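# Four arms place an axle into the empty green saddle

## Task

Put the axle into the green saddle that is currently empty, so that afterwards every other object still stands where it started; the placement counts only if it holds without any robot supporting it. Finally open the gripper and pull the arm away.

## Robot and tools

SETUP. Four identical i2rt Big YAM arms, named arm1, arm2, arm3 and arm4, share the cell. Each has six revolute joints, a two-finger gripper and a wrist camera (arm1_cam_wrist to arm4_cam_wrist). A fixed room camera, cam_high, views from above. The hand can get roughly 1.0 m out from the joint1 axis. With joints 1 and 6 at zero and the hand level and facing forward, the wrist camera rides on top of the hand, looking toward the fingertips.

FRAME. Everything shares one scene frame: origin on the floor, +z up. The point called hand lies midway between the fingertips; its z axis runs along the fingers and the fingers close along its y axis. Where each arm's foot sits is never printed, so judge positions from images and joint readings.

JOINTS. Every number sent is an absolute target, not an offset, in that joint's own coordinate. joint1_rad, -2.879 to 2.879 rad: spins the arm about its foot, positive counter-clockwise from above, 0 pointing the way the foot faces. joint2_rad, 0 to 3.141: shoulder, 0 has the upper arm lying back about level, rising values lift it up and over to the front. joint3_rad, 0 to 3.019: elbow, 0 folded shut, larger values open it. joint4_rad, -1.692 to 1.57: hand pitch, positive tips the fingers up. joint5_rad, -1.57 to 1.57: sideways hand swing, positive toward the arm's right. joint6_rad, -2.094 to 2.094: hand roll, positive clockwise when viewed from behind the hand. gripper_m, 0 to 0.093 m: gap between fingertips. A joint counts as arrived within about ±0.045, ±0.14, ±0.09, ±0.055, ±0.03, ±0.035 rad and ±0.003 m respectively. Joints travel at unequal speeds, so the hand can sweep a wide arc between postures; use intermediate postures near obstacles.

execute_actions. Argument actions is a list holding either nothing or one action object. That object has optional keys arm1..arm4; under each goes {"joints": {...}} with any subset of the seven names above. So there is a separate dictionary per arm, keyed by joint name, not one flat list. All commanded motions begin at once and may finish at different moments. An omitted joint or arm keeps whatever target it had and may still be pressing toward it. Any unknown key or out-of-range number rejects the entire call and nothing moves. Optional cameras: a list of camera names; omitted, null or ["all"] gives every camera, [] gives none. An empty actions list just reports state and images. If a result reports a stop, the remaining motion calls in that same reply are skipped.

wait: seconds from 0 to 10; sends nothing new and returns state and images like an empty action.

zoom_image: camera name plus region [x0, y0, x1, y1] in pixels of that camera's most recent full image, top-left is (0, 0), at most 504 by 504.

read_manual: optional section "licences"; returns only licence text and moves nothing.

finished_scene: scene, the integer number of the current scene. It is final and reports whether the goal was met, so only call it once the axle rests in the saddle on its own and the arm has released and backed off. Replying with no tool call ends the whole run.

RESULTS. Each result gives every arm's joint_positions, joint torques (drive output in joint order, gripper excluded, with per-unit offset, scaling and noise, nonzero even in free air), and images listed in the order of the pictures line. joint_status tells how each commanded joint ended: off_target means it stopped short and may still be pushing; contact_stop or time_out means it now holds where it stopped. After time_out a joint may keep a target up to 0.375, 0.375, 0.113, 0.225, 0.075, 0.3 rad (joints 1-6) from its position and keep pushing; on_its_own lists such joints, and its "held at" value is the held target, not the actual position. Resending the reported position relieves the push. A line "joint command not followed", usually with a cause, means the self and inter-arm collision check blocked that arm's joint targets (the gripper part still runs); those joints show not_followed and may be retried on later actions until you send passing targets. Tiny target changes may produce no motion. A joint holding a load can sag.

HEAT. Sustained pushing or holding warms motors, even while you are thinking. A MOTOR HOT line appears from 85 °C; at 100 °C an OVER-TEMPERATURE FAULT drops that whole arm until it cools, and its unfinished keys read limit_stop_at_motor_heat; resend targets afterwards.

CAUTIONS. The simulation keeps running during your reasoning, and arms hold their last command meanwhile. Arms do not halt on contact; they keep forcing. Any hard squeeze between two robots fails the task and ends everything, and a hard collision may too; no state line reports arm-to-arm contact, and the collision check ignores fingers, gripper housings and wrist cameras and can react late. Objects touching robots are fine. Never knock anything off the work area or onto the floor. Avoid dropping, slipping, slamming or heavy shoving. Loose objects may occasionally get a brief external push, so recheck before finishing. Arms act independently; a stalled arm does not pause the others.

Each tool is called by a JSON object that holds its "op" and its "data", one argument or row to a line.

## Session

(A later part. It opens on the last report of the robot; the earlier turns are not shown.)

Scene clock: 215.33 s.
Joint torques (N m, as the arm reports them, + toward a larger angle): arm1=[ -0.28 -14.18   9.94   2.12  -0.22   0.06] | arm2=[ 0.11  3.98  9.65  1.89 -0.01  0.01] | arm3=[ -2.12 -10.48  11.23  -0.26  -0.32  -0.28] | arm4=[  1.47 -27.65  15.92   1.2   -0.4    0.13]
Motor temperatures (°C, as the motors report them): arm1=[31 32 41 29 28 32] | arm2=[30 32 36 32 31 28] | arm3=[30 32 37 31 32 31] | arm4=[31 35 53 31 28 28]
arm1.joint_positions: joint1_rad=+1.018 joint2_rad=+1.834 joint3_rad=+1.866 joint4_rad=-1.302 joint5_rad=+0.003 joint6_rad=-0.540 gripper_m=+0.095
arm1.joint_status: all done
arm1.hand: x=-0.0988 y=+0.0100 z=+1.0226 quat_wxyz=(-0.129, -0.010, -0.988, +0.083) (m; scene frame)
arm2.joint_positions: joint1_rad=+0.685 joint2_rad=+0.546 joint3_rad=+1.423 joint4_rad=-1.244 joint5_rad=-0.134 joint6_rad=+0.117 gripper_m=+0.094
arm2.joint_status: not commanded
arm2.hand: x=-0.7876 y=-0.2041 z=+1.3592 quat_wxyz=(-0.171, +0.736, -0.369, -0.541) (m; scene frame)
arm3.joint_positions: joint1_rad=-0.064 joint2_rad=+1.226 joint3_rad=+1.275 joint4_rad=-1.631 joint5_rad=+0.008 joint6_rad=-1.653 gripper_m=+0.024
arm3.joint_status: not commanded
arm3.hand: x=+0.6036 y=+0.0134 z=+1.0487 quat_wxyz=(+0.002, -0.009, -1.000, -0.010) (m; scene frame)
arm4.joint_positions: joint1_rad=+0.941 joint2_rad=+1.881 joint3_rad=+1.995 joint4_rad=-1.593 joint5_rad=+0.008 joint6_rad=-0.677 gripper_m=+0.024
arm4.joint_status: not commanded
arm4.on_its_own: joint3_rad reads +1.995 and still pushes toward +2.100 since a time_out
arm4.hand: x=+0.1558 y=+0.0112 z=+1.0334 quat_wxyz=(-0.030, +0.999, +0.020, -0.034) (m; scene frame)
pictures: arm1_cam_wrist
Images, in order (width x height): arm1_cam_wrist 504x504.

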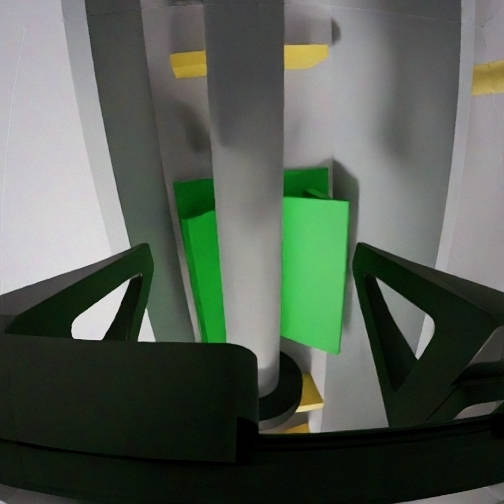

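{"op": "execute_actions", "data": {
  "actions": [
    {"arm1":{"joints":{"gripper_m":0}}}
  ],
  "cameras": []
}}

{"op": "execute_actions", "data": {
  "actions": [
    {"arm1":{"joints":{"joint2_rad":1.80,"joint3_rad":1.93}},"arm4":{"joints":{"joint2_rad":1.86,"joint3_rad":2.03}}}
  ],
  "cameras": []
}}

{"op": "execute_actions", "data": {
  "actions": [
    {"arm4":{"joints":{"gripper_m":0.08}}}
  ],
  "cameras": ["arm1_cam_wrist"]
}}

Scene clock: 224.50 s.
Joint torques (N m, as the arm reports them, + toward a larger angle): arm1=[ -0.01 -13.7   10.08   2.09  -0.13   0.16] | arm2=[-0.03  4.08  9.57  1.86 -0.01  0.  ] | arm3=[-0.78 -9.71 11.3  -0.14 -0.33 -0.26] | arm4=[  1.46 -27.66  15.91   1.19  -0.37   0.13]
Motor temperatures (°C, as the motors report them): arm1=[31 32 41 29 28 32] | arm2=[30 32 36 32 31 28] | arm3=[30 31 37 31 32 31] | arm4=[31 36 54 31 28 28]
arm1.joint_positions: joint1_rad=+1.018 joint2_rad=+1.834 joint3_rad=+1.866 joint4_rad=-1.302 joint5_rad=+0.001 joint6_rad=-0.550 gripper_m=+0.024
arm1.joint_status: gripper_m off_target (ended at +0.024, target +0.000)
arm1.hand: x=-0.0987 y=+0.0103 z=+1.0226 quat_wxyz=(-0.129, -0.005, -0.988, +0.082) (m; scene frame)
arm2.joint_positions: joint1_rad=+0.685 joint2_rad=+0.546 joint3_rad=+1.423 joint4_rad=-1.244 joint5_rad=-0.134 joint6_rad=+0.117 gripper_m=+0.094
arm2.joint_status: not commanded
arm2.hand: x=-0.7876 y=-0.2041 z=+1.3592 quat_wxyz=(-0.171, +0.736, -0.369, -0.541) (m; scene frame)
arm3.joint_positions: joint1_rad=-0.064 joint2_rad=+1.226 joint3_rad=+1.275 joint4_rad=-1.631 joint5_rad=+0.008 joint6_rad=-1.653 gripper_m=+0.024
arm3.joint_status: not commanded
arm3.hand: x=+0.6036 y=+0.0134 z=+1.0487 quat_wxyz=(+0.002, -0.009, -1.000, -0.010) (m; scene frame)
arm4.joint_positions: joint1_rad=+0.941 joint2_rad=+1.881 joint3_rad=+1.995 joint4_rad=-1.593 joint5_rad=+0.008 joint6_rad=-0.677 gripper_m=+0.024
arm4.joint_status: not commanded
arm4.on_its_own: joint3_rad reads +1.995 and still pushes toward +2.100 since a time_out
arm4.hand: x=+0.1557 y=+0.0111 z=+1.0334 quat_wxyz=(-0.030, +0.999, +0.020, -0.034) (m; scene frame)
pictures: none
No camera images: the call's "cameras" was empty. Leave "cameras" out to get every camera's image.

Scene clock: 225.10 s.
Joint torques (N m, as the arm reports them, + toward a larger angle): arm1=[ -0.25 -15.1   14.12   2.1   -0.14   0.16] | arm2=[ 0.16  3.85  9.62  1.84 -0.01 -0.01] | arm3=[ -2.6  -10.15  11.27  -0.17  -0.32  -0.27] | arm4=[  1.45 -24.13  10.94   1.2   -0.37   0.12]
Motor temperatures (°C, as the motors report them): arm1=[31 32 41 29 28 32] | arm2=[30 32 36 32 31 28] | arm3=[30 31 37 31 32 31] | arm4=[31 36 54 31 28 28]
arm1.joint_positions: joint1_rad=+1.018 joint2_rad=+1.832 joint3_rad=+1.867 joint4_rad=-1.302 joint5_rad=+0.001 joint6_rad=-0.551 gripper_m=+0.024
arm1.joint_status: all done
arm1.hand: x=-0.0987 y=+0.0103 z=+1.0239 quat_wxyz=(-0.130, -0.005, -0.988, +0.083) (m; scene frame)
arm2.joint_positions: joint1_rad=+0.685 joint2_rad=+0.546 joint3_rad=+1.423 joint4_rad=-1.244 joint5_rad=-0.134 joint6_rad=+0.117 gripper_m=+0.094
arm2.joint_status: not commanded
arm2.hand: x=-0.7876 y=-0.2041 z=+1.3592 quat_wxyz=(-0.171, +0.736, -0.369, -0.541) (m; scene frame)
arm3.joint_positions: joint1_rad=-0.064 joint2_rad=+1.226 joint3_rad=+1.275 joint4_rad=-1.631 joint5_rad=+0.008 joint6_rad=-1.653 gripper_m=+0.024
arm3.joint_status: not commanded
arm3.hand: x=+0.6036 y=+0.0134 z=+1.0487 quat_wxyz=(+0.002, -0.009, -1.000, -0.010) (m; scene frame)
arm4.joint_positions: joint1_rad=+0.941 joint2_rad=+1.881 joint3_rad=+1.995 joint4_rad=-1.593 joint5_rad=+0.008 joint6_rad=-0.677 gripper_m=+0.024
arm4.joint_status: all done
arm4.hand: x=+0.1557 y=+0.0111 z=+1.0332 quat_wxyz=(-0.030, +0.999, +0.020, -0.034) (m; scene frame)
pictures: none
No camera images: the call's "cameras" was empty. Leave "cameras" out to get every camera's image.

Scene clock: 225.83 s.
Joint torques (N m, as the arm reports them, + toward a larger angle): arm1=[ -0.24 -15.31  13.97   2.13  -0.12   0.13] | arm2=[0.23 4.13 9.64 1.75 0.01 0.01] | arm3=[ -1.34 -10.5   11.61  -0.22  -0.37  -0.29] | arm4=[  1.38 -21.9   10.97   0.92  -0.18   0.13]
Motor temperatures (°C, as the motors report them): arm1=[31 32 41 29 28 32] | arm2=[30 32 36 32 31 28] | arm3=[30 31 37 31 32 31] | arm4=[31 36 54 31 28 28]
arm1.joint_positions: joint1_rad=+1.018 joint2_rad=+1.834 joint3_rad=+1.867 joint4_rad=-1.302 joint5_rad=+0.001 joint6_rad=-0.551 gripper_m=+0.024
arm1.joint_status: not commanded
arm1.hand: x=-0.0985 y=+0.0102 z=+1.0229 quat_wxyz=(-0.129, -0.005, -0.988, +0.083) (m; scene frame)
arm2.joint_positions: joint1_rad=+0.685 joint2_rad=+0.546 joint3_rad=+1.423 joint4_rad=-1.244 joint5_rad=-0.134 joint6_rad=+0.117 gripper_m=+0.094
arm2.joint_status: not commanded
arm2.hand: x=-0.7876 y=-0.2041 z=+1.3592 quat_wxyz=(-0.171, +0.736, -0.369, -0.541) (m; scene frame)
arm3.joint_positions: joint1_rad=-0.064 joint2_rad=+1.226 joint3_rad=+1.274 joint4_rad=-1.631 joint5_rad=+0.008 joint6_rad=-1.654 gripper_m=+0.024
arm3.joint_status: not commanded
arm3.hand: x=+0.6036 y=+0.0137 z=+1.0482 quat_wxyz=(+0.001, -0.009, -1.000, -0.010) (m; scene frame)
arm4.joint_positions: joint1_rad=+0.941 joint2_rad=+1.859 joint3_rad=+1.995 joint4_rad=-1.584 joint5_rad=+0.003 joint6_rad=-0.676 gripper_m=+0.080
arm4.joint_status: all done
arm4.hand: x=+0.1559 y=+0.0100 z=+1.0463 quat_wxyz=(-0.037, +0.998, +0.020, -0.048) (m; scene frame)
pictures: arm1_cam_wrist
Images, in order (width x height): arm1_cam_wrist 504x504.

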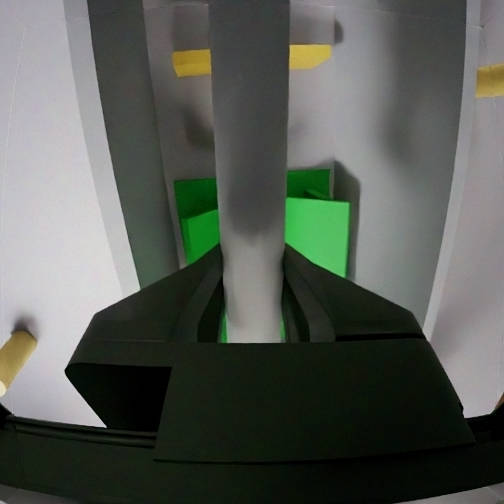

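{"op": "execute_actions", "data": {
  "actions": [
    {"arm4":{"joints":{"joint2_rad":1.895}}}
  ],
  "cameras": []
}}

{"op": "execute_actions", "data": {
  "actions": [
    {"arm4":{"joints":{"gripper_m":0}}}
  ],
  "cameras": []
}}

{"op": "execute_actions", "data": {
  "actions": [
    {"arm4":{"joints":{"joint2_rad":1.80,"joint3_rad":2.08}},"arm1":{"joints":{"joint2_rad":1.834,"joint3_rad":1.87}}}
  ],
  "cameras": ["arm4_cam_wrist"]
}}

Scene clock: 237.33 s.
Joint torques (N m, as the arm reports them, + toward a larger angle): arm1=[ -0.25 -15.55  14.14   2.09  -0.14   0.15] | arm2=[-0.03  3.94  9.53  1.83  0.    0.  ] | arm3=[-2.42 -9.57 11.51 -0.22 -0.35 -0.26] | arm4=[  1.44 -19.47  10.93   0.89  -0.17   0.13]
Motor temperatures (°C, as the motors report them): arm1=[31 33 44 29 28 32] | arm2=[30 32 36 32 31 28] | arm3=[30 31 37 31 32 31] | arm4=[31 36 50 31 28 28]
arm1.joint_positions: joint1_rad=+1.018 joint2_rad=+1.834 joint3_rad=+1.867 joint4_rad=-1.302 joint5_rad=+0.001 joint6_rad=-0.551 gripper_m=+0.024
arm1.joint_status: not commanded
arm1.hand: x=-0.0985 y=+0.0102 z=+1.0229 quat_wxyz=(-0.129, -0.005, -0.988, +0.083) (m; scene frame)
arm2.joint_positions: joint1_rad=+0.685 joint2_rad=+0.546 joint3_rad=+1.423 joint4_rad=-1.244 joint5_rad=-0.134 joint6_rad=+0.117 gripper_m=+0.094
arm2.joint_status: not commanded
arm2.hand: x=-0.7876 y=-0.2041 z=+1.3592 quat_wxyz=(-0.171, +0.736, -0.369, -0.541) (m; scene frame)
arm3.joint_positions: joint1_rad=-0.064 joint2_rad=+1.226 joint3_rad=+1.274 joint4_rad=-1.631 joint5_rad=+0.008 joint6_rad=-1.654 gripper_m=+0.024
arm3.joint_status: not commanded
arm3.hand: x=+0.6036 y=+0.0137 z=+1.0482 quat_wxyz=(+0.001, -0.009, -1.000, -0.010) (m; scene frame)
arm4.joint_positions: joint1_rad=+0.941 joint2_rad=+1.869 joint3_rad=+1.995 joint4_rad=-1.584 joint5_rad=+0.003 joint6_rad=-0.676 gripper_m=+0.080
arm4.joint_status: all done
arm4.hand: x=+0.1547 y=+0.0108 z=+1.0406 quat_wxyz=(-0.034, +0.998, +0.020, -0.044) (m; scene frame)
pictures: none
No camera images: the call's "cameras" was empty. Leave "cameras" out to get every camera's image.

Scene clock: 238.00 s.
Joint torques (N m, as the arm reports them, + toward a larger angle): arm1=[ -0.23 -15.55  14.14   2.1   -0.13   0.16] | arm2=[-0.04  4.03  9.6   1.77 -0.01  0.  ] | arm3=[-1.98 -9.72 11.44 -0.15 -0.33 -0.31] | arm4=[  1.44 -19.66  10.98   0.9   -0.14   0.13]
Motor temperatures (°C, as the motors report them): arm1=[31 33 44 29 28 32] | arm2=[30 32 36 32 31 28] | arm3=[30 31 37 31 32 31] | arm4=[31 36 50 31 28 28]
arm1.joint_positions: joint1_rad=+1.018 joint2_rad=+1.834 joint3_rad=+1.867 joint4_rad=-1.302 joint5_rad=+0.001 joint6_rad=-0.551 gripper_m=+0.024
arm1.joint_status: not commanded
arm1.hand: x=-0.0985 y=+0.0102 z=+1.0229 quat_wxyz=(-0.129, -0.004, -0.988, +0.083) (m; scene frame)
arm2.joint_positions: joint1_rad=+0.685 joint2_rad=+0.546 joint3_rad=+1.423 joint4_rad=-1.244 joint5_rad=-0.134 joint6_rad=+0.117 gripper_m=+0.094
arm2.joint_status: not commanded
arm2.hand: x=-0.7876 y=-0.2041 z=+1.3592 quat_wxyz=(-0.171, +0.736, -0.369, -0.541) (m; scene frame)
arm3.joint_positions: joint1_rad=-0.064 joint2_rad=+1.226 joint3_rad=+1.274 joint4_rad=-1.631 joint5_rad=+0.008 joint6_rad=-1.654 gripper_m=+0.024
arm3.joint_status: not commanded
arm3.hand: x=+0.6036 y=+0.0137 z=+1.0482 quat_wxyz=(+0.001, -0.009, -1.000, -0.010) (m; scene frame)
arm4.joint_positions: joint1_rad=+0.941 joint2_rad=+1.869 joint3_rad=+1.995 joint4_rad=-1.584 joint5_rad=+0.001 joint6_rad=-0.676 gripper_m=+0.023
arm4.joint_status: gripper_m off_target (ended at +0.023, target +0.000)
arm4.hand: x=+0.1546 y=+0.0107 z=+1.0406 quat_wxyz=(-0.034, +0.998, +0.020, -0.045) (m; scene frame)
pictures: none
No camera images: the call's "cameras" was empty. Leave "cameras" out to get every camera's image.

Scene clock: 238.63 s.
Joint torques (N m, as the arm reports them, + toward a larger angle): arm1=[ -0.25 -13.55   9.42   1.95  -0.13   0.15] | arm2=[ 0.17  3.73  9.57  1.8  -0.01 -0.01] | arm3=[ -1.56 -10.27  11.52  -0.06  -0.3   -0.27] | arm4=[  1.42 -27.84  14.5    0.89  -0.14   0.13]
Motor temperatures (°C, as the motors report them): arm1=[31 33 44 29 28 32] | arm2=[30 32 36 32 31 28] | arm3=[30 31 37 31 32 31] | arm4=[31 36 50 31 28 28]
arm1.joint_positions: joint1_rad=+1.018 joint2_rad=+1.836 joint3_rad=+1.863 joint4_rad=-1.299 joint5_rad=+0.001 joint6_rad=-0.551 gripper_m=+0.024
arm1.joint_status: all done
arm1.hand: x=-0.0984 y=+0.0102 z=+1.0198 quat_wxyz=(-0.128, -0.004, -0.988, +0.082) (m; scene frame)
arm2.joint_positions: joint1_rad=+0.685 joint2_rad=+0.546 joint3_rad=+1.423 joint4_rad=-1.244 joint5_rad=-0.134 joint6_rad=+0.117 gripper_m=+0.094
arm2.joint_status: not commanded
arm2.hand: x=-0.7876 y=-0.2041 z=+1.3592 quat_wxyz=(-0.171, +0.736, -0.369, -0.541) (m; scene frame)
arm3.joint_positions: joint1_rad=-0.064 joint2_rad=+1.226 joint3_rad=+1.274 joint4_rad=-1.631 joint5_rad=+0.007 joint6_rad=-1.654 gripper_m=+0.024
arm3.joint_status: not commanded
arm3.hand: x=+0.6037 y=+0.0137 z=+1.0482 quat_wxyz=(+0.001, -0.009, -1.000, -0.010) (m; scene frame)
arm4.joint_positions: joint1_rad=+0.941 joint2_rad=+1.866 joint3_rad=+1.995 joint4_rad=-1.583 joint5_rad=+0.001 joint6_rad=-0.676 gripper_m=+0.023
arm4.joint_status: all done
arm4.hand: x=+0.1548 y=+0.0105 z=+1.0421 quat_wxyz=(-0.035, +0.998, +0.020, -0.046) (m; scene frame)
pictures: arm4_cam_wrist
Images, in order (width x height): arm4_cam_wrist 504x504.

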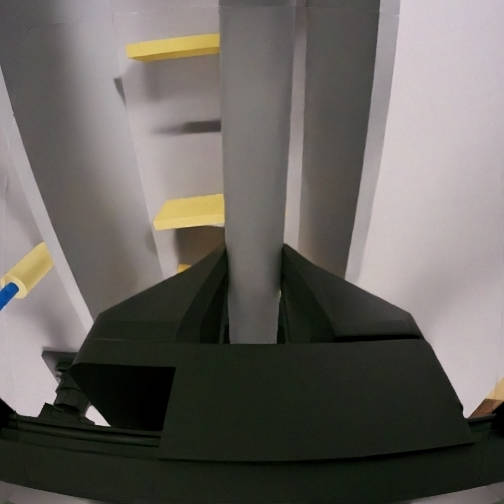

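{"op": "execute_actions", "data": {
  "actions": [
    {"arm4":{"joints":{"joint2_rad":1.88,"joint3_rad":2.02}},"arm1":{"joints":{"joint2_rad":1.80,"joint3_rad":1.93}}}
  ],
  "cameras": []
}}

{"op": "execute_actions", "data": {
  "actions": [
    {"arm4":{"joints":{"gripper_m":0.05,"joint2_rad":1.925,"joint3_rad":2.0}}}
  ],
  "cameras": []
}}

{"op": "execute_actions", "data": {
  "actions": [
    {"arm4":{"joints":{"gripper_m":0}}}
  ],
  "cameras": ["arm4_cam_wrist"]
}}

Scene clock: 243.60 s.
Joint torques (N m, as the arm reports them, + toward a larger angle): arm1=[ -0.25 -15.96  14.54   1.95  -0.1    0.16] | arm2=[ 0.11  4.2   9.57  1.81 -0.03  0.01] | arm3=[-1.92 -9.58 11.36 -0.24 -0.29 -0.26] | arm4=[  1.44 -21.26  10.25   0.88  -0.13   0.12]
Motor temperatures (°C, as the motors report them): arm1=[31 33 43 29 28 32] | arm2=[30 32 37 32 31 28] | arm3=[30 31 38 31 32 31] | arm4=[31 36 51 31 28 28]
arm1.joint_positions: joint1_rad=+1.018 joint2_rad=+1.836 joint3_rad=+1.863 joint4_rad=-1.299 joint5_rad=+0.001 joint6_rad=-0.551 gripper_m=+0.024
arm1.joint_status: all done
arm1.hand: x=-0.0985 y=+0.0102 z=+1.0201 quat_wxyz=(-0.128, -0.004, -0.988, +0.082) (m; scene frame)
arm2.joint_positions: joint1_rad=+0.685 joint2_rad=+0.546 joint3_rad=+1.423 joint4_rad=-1.244 joint5_rad=-0.134 joint6_rad=+0.117 gripper_m=+0.094
arm2.joint_status: not commanded
arm2.hand: x=-0.7876 y=-0.2041 z=+1.3592 quat_wxyz=(-0.171, +0.736, -0.369, -0.541) (m; scene frame)
arm3.joint_positions: joint1_rad=-0.065 joint2_rad=+1.226 joint3_rad=+1.274 joint4_rad=-1.631 joint5_rad=+0.008 joint6_rad=-1.654 gripper_m=+0.024
arm3.joint_status: not commanded
arm3.hand: x=+0.6035 y=+0.0137 z=+1.0482 quat_wxyz=(+0.001, -0.009, -1.000, -0.010) (m; scene frame)
arm4.joint_positions: joint1_rad=+0.941 joint2_rad=+1.870 joint3_rad=+1.995 joint4_rad=-1.583 joint5_rad=+0.001 joint6_rad=-0.676 gripper_m=+0.023
arm4.joint_status: all done
arm4.hand: x=+0.1544 y=+0.0108 z=+1.0399 quat_wxyz=(-0.034, +0.998, +0.020, -0.044) (m; scene frame)
pictures: none
No camera images: the call's "cameras" was empty. Leave "cameras" out to get every camera's image.

Scene clock: 244.43 s.
Joint torques (N m, as the arm reports them, + toward a larger angle): arm1=[ -0.23 -15.57  14.46   1.95  -0.13   0.15] | arm2=[ 0.01  4.    9.59  1.81 -0.01  0.01] | arm3=[ -2.11 -10.07  11.57  -0.24  -0.32  -0.25] | arm4=[  1.52 -20.72   8.79   0.79  -0.14   0.12]
Motor temperatures (°C, as the motors report them): arm1=[31 33 43 29 28 32] | arm2=[30 32 37 32 31 28] | arm3=[30 31 38 31 32 31] | arm4=[31 36 50 31 28 28]
arm1.joint_positions: joint1_rad=+1.018 joint2_rad=+1.836 joint3_rad=+1.863 joint4_rad=-1.299 joint5_rad=+0.001 joint6_rad=-0.551 gripper_m=+0.024
arm1.joint_status: not commanded
arm1.hand: x=-0.0985 y=+0.0102 z=+1.0200 quat_wxyz=(-0.128, -0.004, -0.988, +0.082) (m; scene frame)
arm2.joint_positions: joint1_rad=+0.685 joint2_rad=+0.546 joint3_rad=+1.423 joint4_rad=-1.244 joint5_rad=-0.134 joint6_rad=+0.117 gripper_m=+0.094
arm2.joint_status: not commanded
arm2.hand: x=-0.7876 y=-0.2041 z=+1.3592 quat_wxyz=(-0.171, +0.736, -0.369, -0.541) (m; scene frame)
arm3.joint_positions: joint1_rad=-0.065 joint2_rad=+1.226 joint3_rad=+1.273 joint4_rad=-1.631 joint5_rad=+0.007 joint6_rad=-1.654 gripper_m=+0.024
arm3.joint_status: not commanded
arm3.hand: x=+0.6034 y=+0.0139 z=+1.0479 quat_wxyz=(+0.001, -0.009, -1.000, -0.011) (m; scene frame)
arm4.joint_positions: joint1_rad=+0.941 joint2_rad=+1.906 joint3_rad=+1.995 joint4_rad=-1.582 joint5_rad=+0.001 joint6_rad=-0.676 gripper_m=+0.050
arm4.joint_status: all done
arm4.hand: x=+0.1503 y=+0.0138 z=+1.0191 quat_wxyz=(-0.023, +0.999, +0.020, -0.031) (m; scene frame)
pictures: none
No camera images: the call's "cameras" was empty. Leave "cameras" out to get every camera's image.

Scene clock: 245.03 s.
Joint torques (N m, as the arm reports them, + toward a larger angle): arm1=[ -0.26 -15.67  14.47   2.05   0.01   0.15] | arm2=[ 0.13  3.97  9.58  1.81 -0.01  0.02] | arm3=[ -1.59 -10.53  11.79  -0.2   -0.38  -0.23] | arm4=[  1.42 -20.88   8.85   0.87   0.08   0.06]
Motor temperatures (°C, as the motors report them): arm1=[31 33 44 29 28 32] | arm2=[30 32 37 32 31 28] | arm3=[30 31 38 31 32 31] | arm4=[31 36 50 31 28 28]
arm1.joint_positions: joint1_rad=+1.018 joint2_rad=+1.836 joint3_rad=+1.863 joint4_rad=-1.301 joint5_rad=-0.002 joint6_rad=-0.551 gripper_m=+0.024
arm1.joint_status: not commanded
arm1.hand: x=-0.0986 y=+0.0110 z=+1.0199 quat_wxyz=(-0.128, -0.004, -0.989, +0.080) (m; scene frame)
arm2.joint_positions: joint1_rad=+0.685 joint2_rad=+0.546 joint3_rad=+1.423 joint4_rad=-1.244 joint5_rad=-0.134 joint6_rad=+0.117 gripper_m=+0.094
arm2.joint_status: not commanded
arm2.hand: x=-0.7876 y=-0.2041 z=+1.3592 quat_wxyz=(-0.171, +0.736, -0.369, -0.541) (m; scene frame)
arm3.joint_positions: joint1_rad=-0.065 joint2_rad=+1.226 joint3_rad=+1.271 joint4_rad=-1.631 joint5_rad=+0.008 joint6_rad=-1.654 gripper_m=+0.024
arm3.joint_status: not commanded
arm3.hand: x=+0.6033 y=+0.0142 z=+1.0474 quat_wxyz=(+0.002, -0.009, -1.000, -0.011) (m; scene frame)
arm4.joint_positions: joint1_rad=+0.941 joint2_rad=+1.906 joint3_rad=+1.995 joint4_rad=-1.585 joint5_rad=-0.004 joint6_rad=-0.672 gripper_m=+0.023
arm4.joint_status: gripper_m off_target (ended at +0.023, target +0.000)
arm4.hand: x=+0.1499 y=+0.0122 z=+1.0191 quat_wxyz=(-0.020, +0.999, +0.018, -0.031) (m; scene frame)
pictures: arm4_cam_wrist
Images, in order (width x height): arm4_cam_wrist 504x504.

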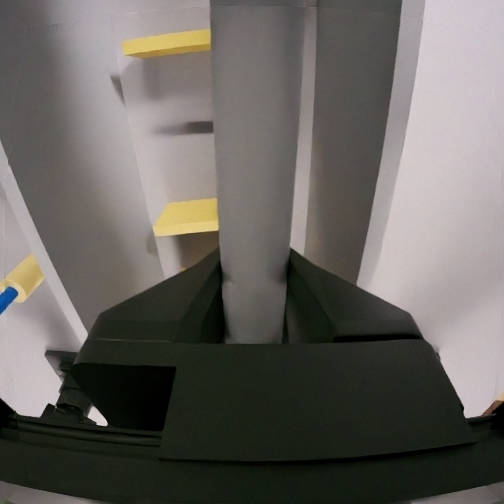

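Solid. Preload arm4, release arm3.

{"op": "execute_actions", "data": {
  "actions": [
    {"arm4":{"joints":{"joint2_rad":1.82,"joint3_rad":2.08}},"arm1":{"joints":{"joint2_rad":1.836,"joint3_rad":1.87}},"arm3":{"joints":{"joint3_rad":1.285}}}
  ],
  "cameras": []
}}

{"op": "execute_actions", "data": {
  "actions": [
    {"arm3":{"joints":{"gripper_m":0.09}}}
  ],
  "cameras": []
}}

{"op": "execute_actions", "data": {
  "actions": [
    {"arm3":{"joints":{"joint2_rad":1.17,"joint3_rad":1.50,"joint4_rad":-1.68}}}
  ],
  "cameras": []
}}

{"op": "execute_actions", "data": {
  "actions": [
    {"arm3":{"joints":{"joint6_rad":1.5}}}
  ],
  "cameras": ["arm3_cam_wrist"]
}}

Scene clock: 254.40 s.
Joint torques (N m, as the arm reports them, + toward a larger angle): arm1=[ -0.26 -13.33   9.37   2.05   0.01   0.17] | arm2=[0.17 3.94 9.62 1.83 0.   0.  ] | arm3=[-2.06 -9.46 10.85 -0.33 -0.33 -0.24] | arm4=[  1.38 -29.94  14.47   0.78  -0.01   0.07]
Motor temperatures (°C, as the motors report them): arm1=[31 34 45 29 28 32] | arm2=[30 32 37 32 31 28] | arm3=[30 31 38 31 32 31] | arm4=[31 36 47 31 28 28]
arm1.joint_positions: joint1_rad=+1.018 joint2_rad=+1.836 joint3_rad=+1.862 joint4_rad=-1.301 joint5_rad=-0.002 joint6_rad=-0.553 gripper_m=+0.024
arm1.joint_status: all done
arm1.hand: x=-0.0988 y=+0.0111 z=+1.0191 quat_wxyz=(-0.127, -0.003, -0.989, +0.079) (m; scene frame)
arm2.joint_positions: joint1_rad=+0.685 joint2_rad=+0.546 joint3_rad=+1.423 joint4_rad=-1.244 joint5_rad=-0.134 joint6_rad=+0.117 gripper_m=+0.094
arm2.joint_status: not commanded
arm2.hand: x=-0.7876 y=-0.2041 z=+1.3592 quat_wxyz=(-0.171, +0.736, -0.369, -0.541) (m; scene frame)
arm3.joint_positions: joint1_rad=-0.065 joint2_rad=+1.226 joint3_rad=+1.261 joint4_rad=-1.631 joint5_rad=+0.008 joint6_rad=-1.656 gripper_m=+0.024
arm3.joint_status: all done
arm3.hand: x=+0.6036 y=+0.0167 z=+1.0434 quat_wxyz=(+0.001, -0.008, -1.000, -0.017) (m; scene frame)
arm4.joint_positions: joint1_rad=+0.941 joint2_rad=+1.902 joint3_rad=+1.995 joint4_rad=-1.582 joint5_rad=-0.002 joint6_rad=-0.672 gripper_m=+0.023
arm4.joint_status: all done
arm4.hand: x=+0.1499 y=+0.0127 z=+1.0212 quat_wxyz=(-0.023, +0.999, +0.018, -0.033) (m; scene frame)
pictures: none
No camera images: the call's "cameras" was empty. Leave "cameras" out to get every camera's image.

Scene clock: 255.13 s.
Joint torques (N m, as the arm reports them, + toward a larger angle): arm1=[ -0.01 -12.5    9.62   2.07  -0.26   0.27] | arm2=[0.2  3.75 9.63 1.89 0.   0.  ] | arm3=[-1.89 -9.24 10.96 -0.15 -0.21 -0.18] | arm4=[  1.31 -31.2   14.45   0.7    0.13   0.07]
Motor temperatures (°C, as the motors report them): arm1=[31 34 45 29 28 32] | arm2=[30 32 37 32 31 28] | arm3=[30 31 38 31 32 31] | arm4=[31 36 48 31 28 28]
arm1.joint_positions: joint1_rad=+1.018 joint2_rad=+1.826 joint3_rad=+1.862 joint4_rad=-1.301 joint5_rad=+0.004 joint6_rad=-0.568 gripper_m=+0.024
arm1.joint_status: not commanded
arm1.hand: x=-0.1005 y=+0.0109 z=+1.0255 quat_wxyz=(-0.129, +0.004, -0.988, +0.086) (m; scene frame)
arm2.joint_positions: joint1_rad=+0.685 joint2_rad=+0.546 joint3_rad=+1.423 joint4_rad=-1.244 joint5_rad=-0.134 joint6_rad=+0.117 gripper_m=+0.094
arm2.joint_status: not commanded
arm2.hand: x=-0.7876 y=-0.2041 z=+1.3592 quat_wxyz=(-0.171, +0.736, -0.369, -0.541) (m; scene frame)
arm3.joint_positions: joint1_rad=-0.065 joint2_rad=+1.221 joint3_rad=+1.261 joint4_rad=-1.631 joint5_rad=+0.004 joint6_rad=-1.661 gripper_m=+0.090
arm3.joint_status: all done
arm3.hand: x=+0.6044 y=+0.0174 z=+1.0449 quat_wxyz=(-0.001, -0.005, -1.000, -0.014) (m; scene frame)
arm4.joint_positions: joint1_rad=+0.941 joint2_rad=+1.914 joint3_rad=+1.995 joint4_rad=-1.581 joint5_rad=-0.005 joint6_rad=-0.672 gripper_m=+0.023
arm4.joint_status: not commanded
arm4.hand: x=+0.1482 y=+0.0133 z=+1.0142 quat_wxyz=(-0.018, +0.999, +0.018, -0.030) (m; scene frame)
pictures: none
No camera images: the call's "cameras" was empty. Leave "cameras" out to get every camera's image.

Scene clock: 256.13 s.
Joint torques (N m, as the arm reports them, + toward a larger angle): arm1=[ -0.24 -12.34   9.59   2.08  -0.26   0.3 ] | arm2=[ 0.5   3.89  9.57  1.77 -0.01 -0.01] | arm3=[-1.97 -7.2  12.21 -0.39 -0.19 -0.17] | arm4=[  1.39 -31.22  14.52   0.68   0.12   0.06]
Motor temperatures (°C, as the motors report them): arm1=[31 34 45 29 28 32] | arm2=[30 32 37 32 31 28] | arm3=[30 31 38 31 32 31] | arm4=[31 36 48 31 28 28]
arm1.joint_positions: joint1_rad=+1.018 joint2_rad=+1.826 joint3_rad=+1.862 joint4_rad=-1.301 joint5_rad=+0.004 joint6_rad=-0.568 gripper_m=+0.024
arm1.joint_status: not commanded
arm1.hand: x=-0.1005 y=+0.0109 z=+1.0255 quat_wxyz=(-0.129, +0.004, -0.988, +0.086) (m; scene frame)
arm2.joint_positions: joint1_rad=+0.685 joint2_rad=+0.546 joint3_rad=+1.423 joint4_rad=-1.244 joint5_rad=-0.134 joint6_rad=+0.117 gripper_m=+0.094
arm2.joint_status: not commanded
arm2.hand: x=-0.7876 y=-0.2041 z=+1.3592 quat_wxyz=(-0.171, +0.736, -0.369, -0.541) (m; scene frame)
arm3.joint_positions: joint1_rad=-0.065 joint2_rad=+1.174 joint3_rad=+1.460 joint4_rad=-1.666 joint5_rad=+0.003 joint6_rad=-1.662 gripper_m=+0.090
arm3.joint_status: all done
arm3.hand: x=+0.6022 y=-0.0019 z=+1.1385 quat_wxyz=(+0.009, -0.005, -0.996, +0.091) (m; scene frame)
arm4.joint_positions: joint1_rad=+0.941 joint2_rad=+1.914 joint3_rad=+1.995 joint4_rad=-1.581 joint5_rad=-0.005 joint6_rad=-0.672 gripper_m=+0.023
arm4.joint_status: not commanded
arm4.hand: x=+0.1482 y=+0.0133 z=+1.0142 quat_wxyz=(-0.018, +0.999, +0.018, -0.030) (m; scene frame)
pictures: none
No camera images: the call's "cameras" was empty. Leave "cameras" out to get every camera's image.

Scene clock: 258.90 s.
Joint torques (N m, as the arm reports them, + toward a larger angle): arm1=[ -0.22 -12.21   9.59   2.07  -0.26   0.3 ] | arm2=[0.12 3.99 9.56 1.84 0.   0.01] | arm3=[-1.23 -7.56 12.18 -0.22 -0.02  0.  ] | arm4=[  1.34 -31.19  14.47   0.69   0.12   0.07]
Motor temperatures (°C, as the motors report them): arm1=[31 33 44 29 28 32] | arm2=[30 32 37 32 31 28] | arm3=[30 31 38 31 32 31] | arm4=[31 37 49 31 28 28]
arm1.joint_positions: joint1_rad=+1.018 joint2_rad=+1.826 joint3_rad=+1.862 joint4_rad=-1.301 joint5_rad=+0.004 joint6_rad=-0.568 gripper_m=+0.024
arm1.joint_status: not commanded
arm1.hand: x=-0.1005 y=+0.0109 z=+1.0255 quat_wxyz=(-0.129, +0.004, -0.988, +0.086) (m; scene frame)
arm2.joint_positions: joint1_rad=+0.685 joint2_rad=+0.546 joint3_rad=+1.423 joint4_rad=-1.244 joint5_rad=-0.134 joint6_rad=+0.117 gripper_m=+0.094
arm2.joint_status: not commanded
arm2.hand: x=-0.7876 y=-0.2041 z=+1.3592 quat_wxyz=(-0.171, +0.736, -0.369, -0.541) (m; scene frame)
arm3.joint_positions: joint1_rad=-0.065 joint2_rad=+1.174 joint3_rad=+1.460 joint4_rad=-1.666 joint5_rad=+0.003 joint6_rad=+1.491 gripper_m=+0.090
arm3.joint_status: all done
arm3.hand: x=+0.6022 y=-0.0019 z=+1.1385 quat_wxyz=(-0.092, -0.996, +0.011, +0.009) (m; scene frame)
arm4.joint_positions: joint1_rad=+0.941 joint2_rad=+1.914 joint3_rad=+1.995 joint4_rad=-1.581 joint5_rad=-0.005 joint6_rad=-0.672 gripper_m=+0.023
arm4.joint_status: not commanded
arm4.hand: x=+0.1482 y=+0.0133 z=+1.0142 quat_wxyz=(-0.018, +0.999, +0.018, -0.030) (m; scene frame)
pictures: arm3_cam_wrist
Images, in order (width x height): arm3_cam_wrist 504x504.

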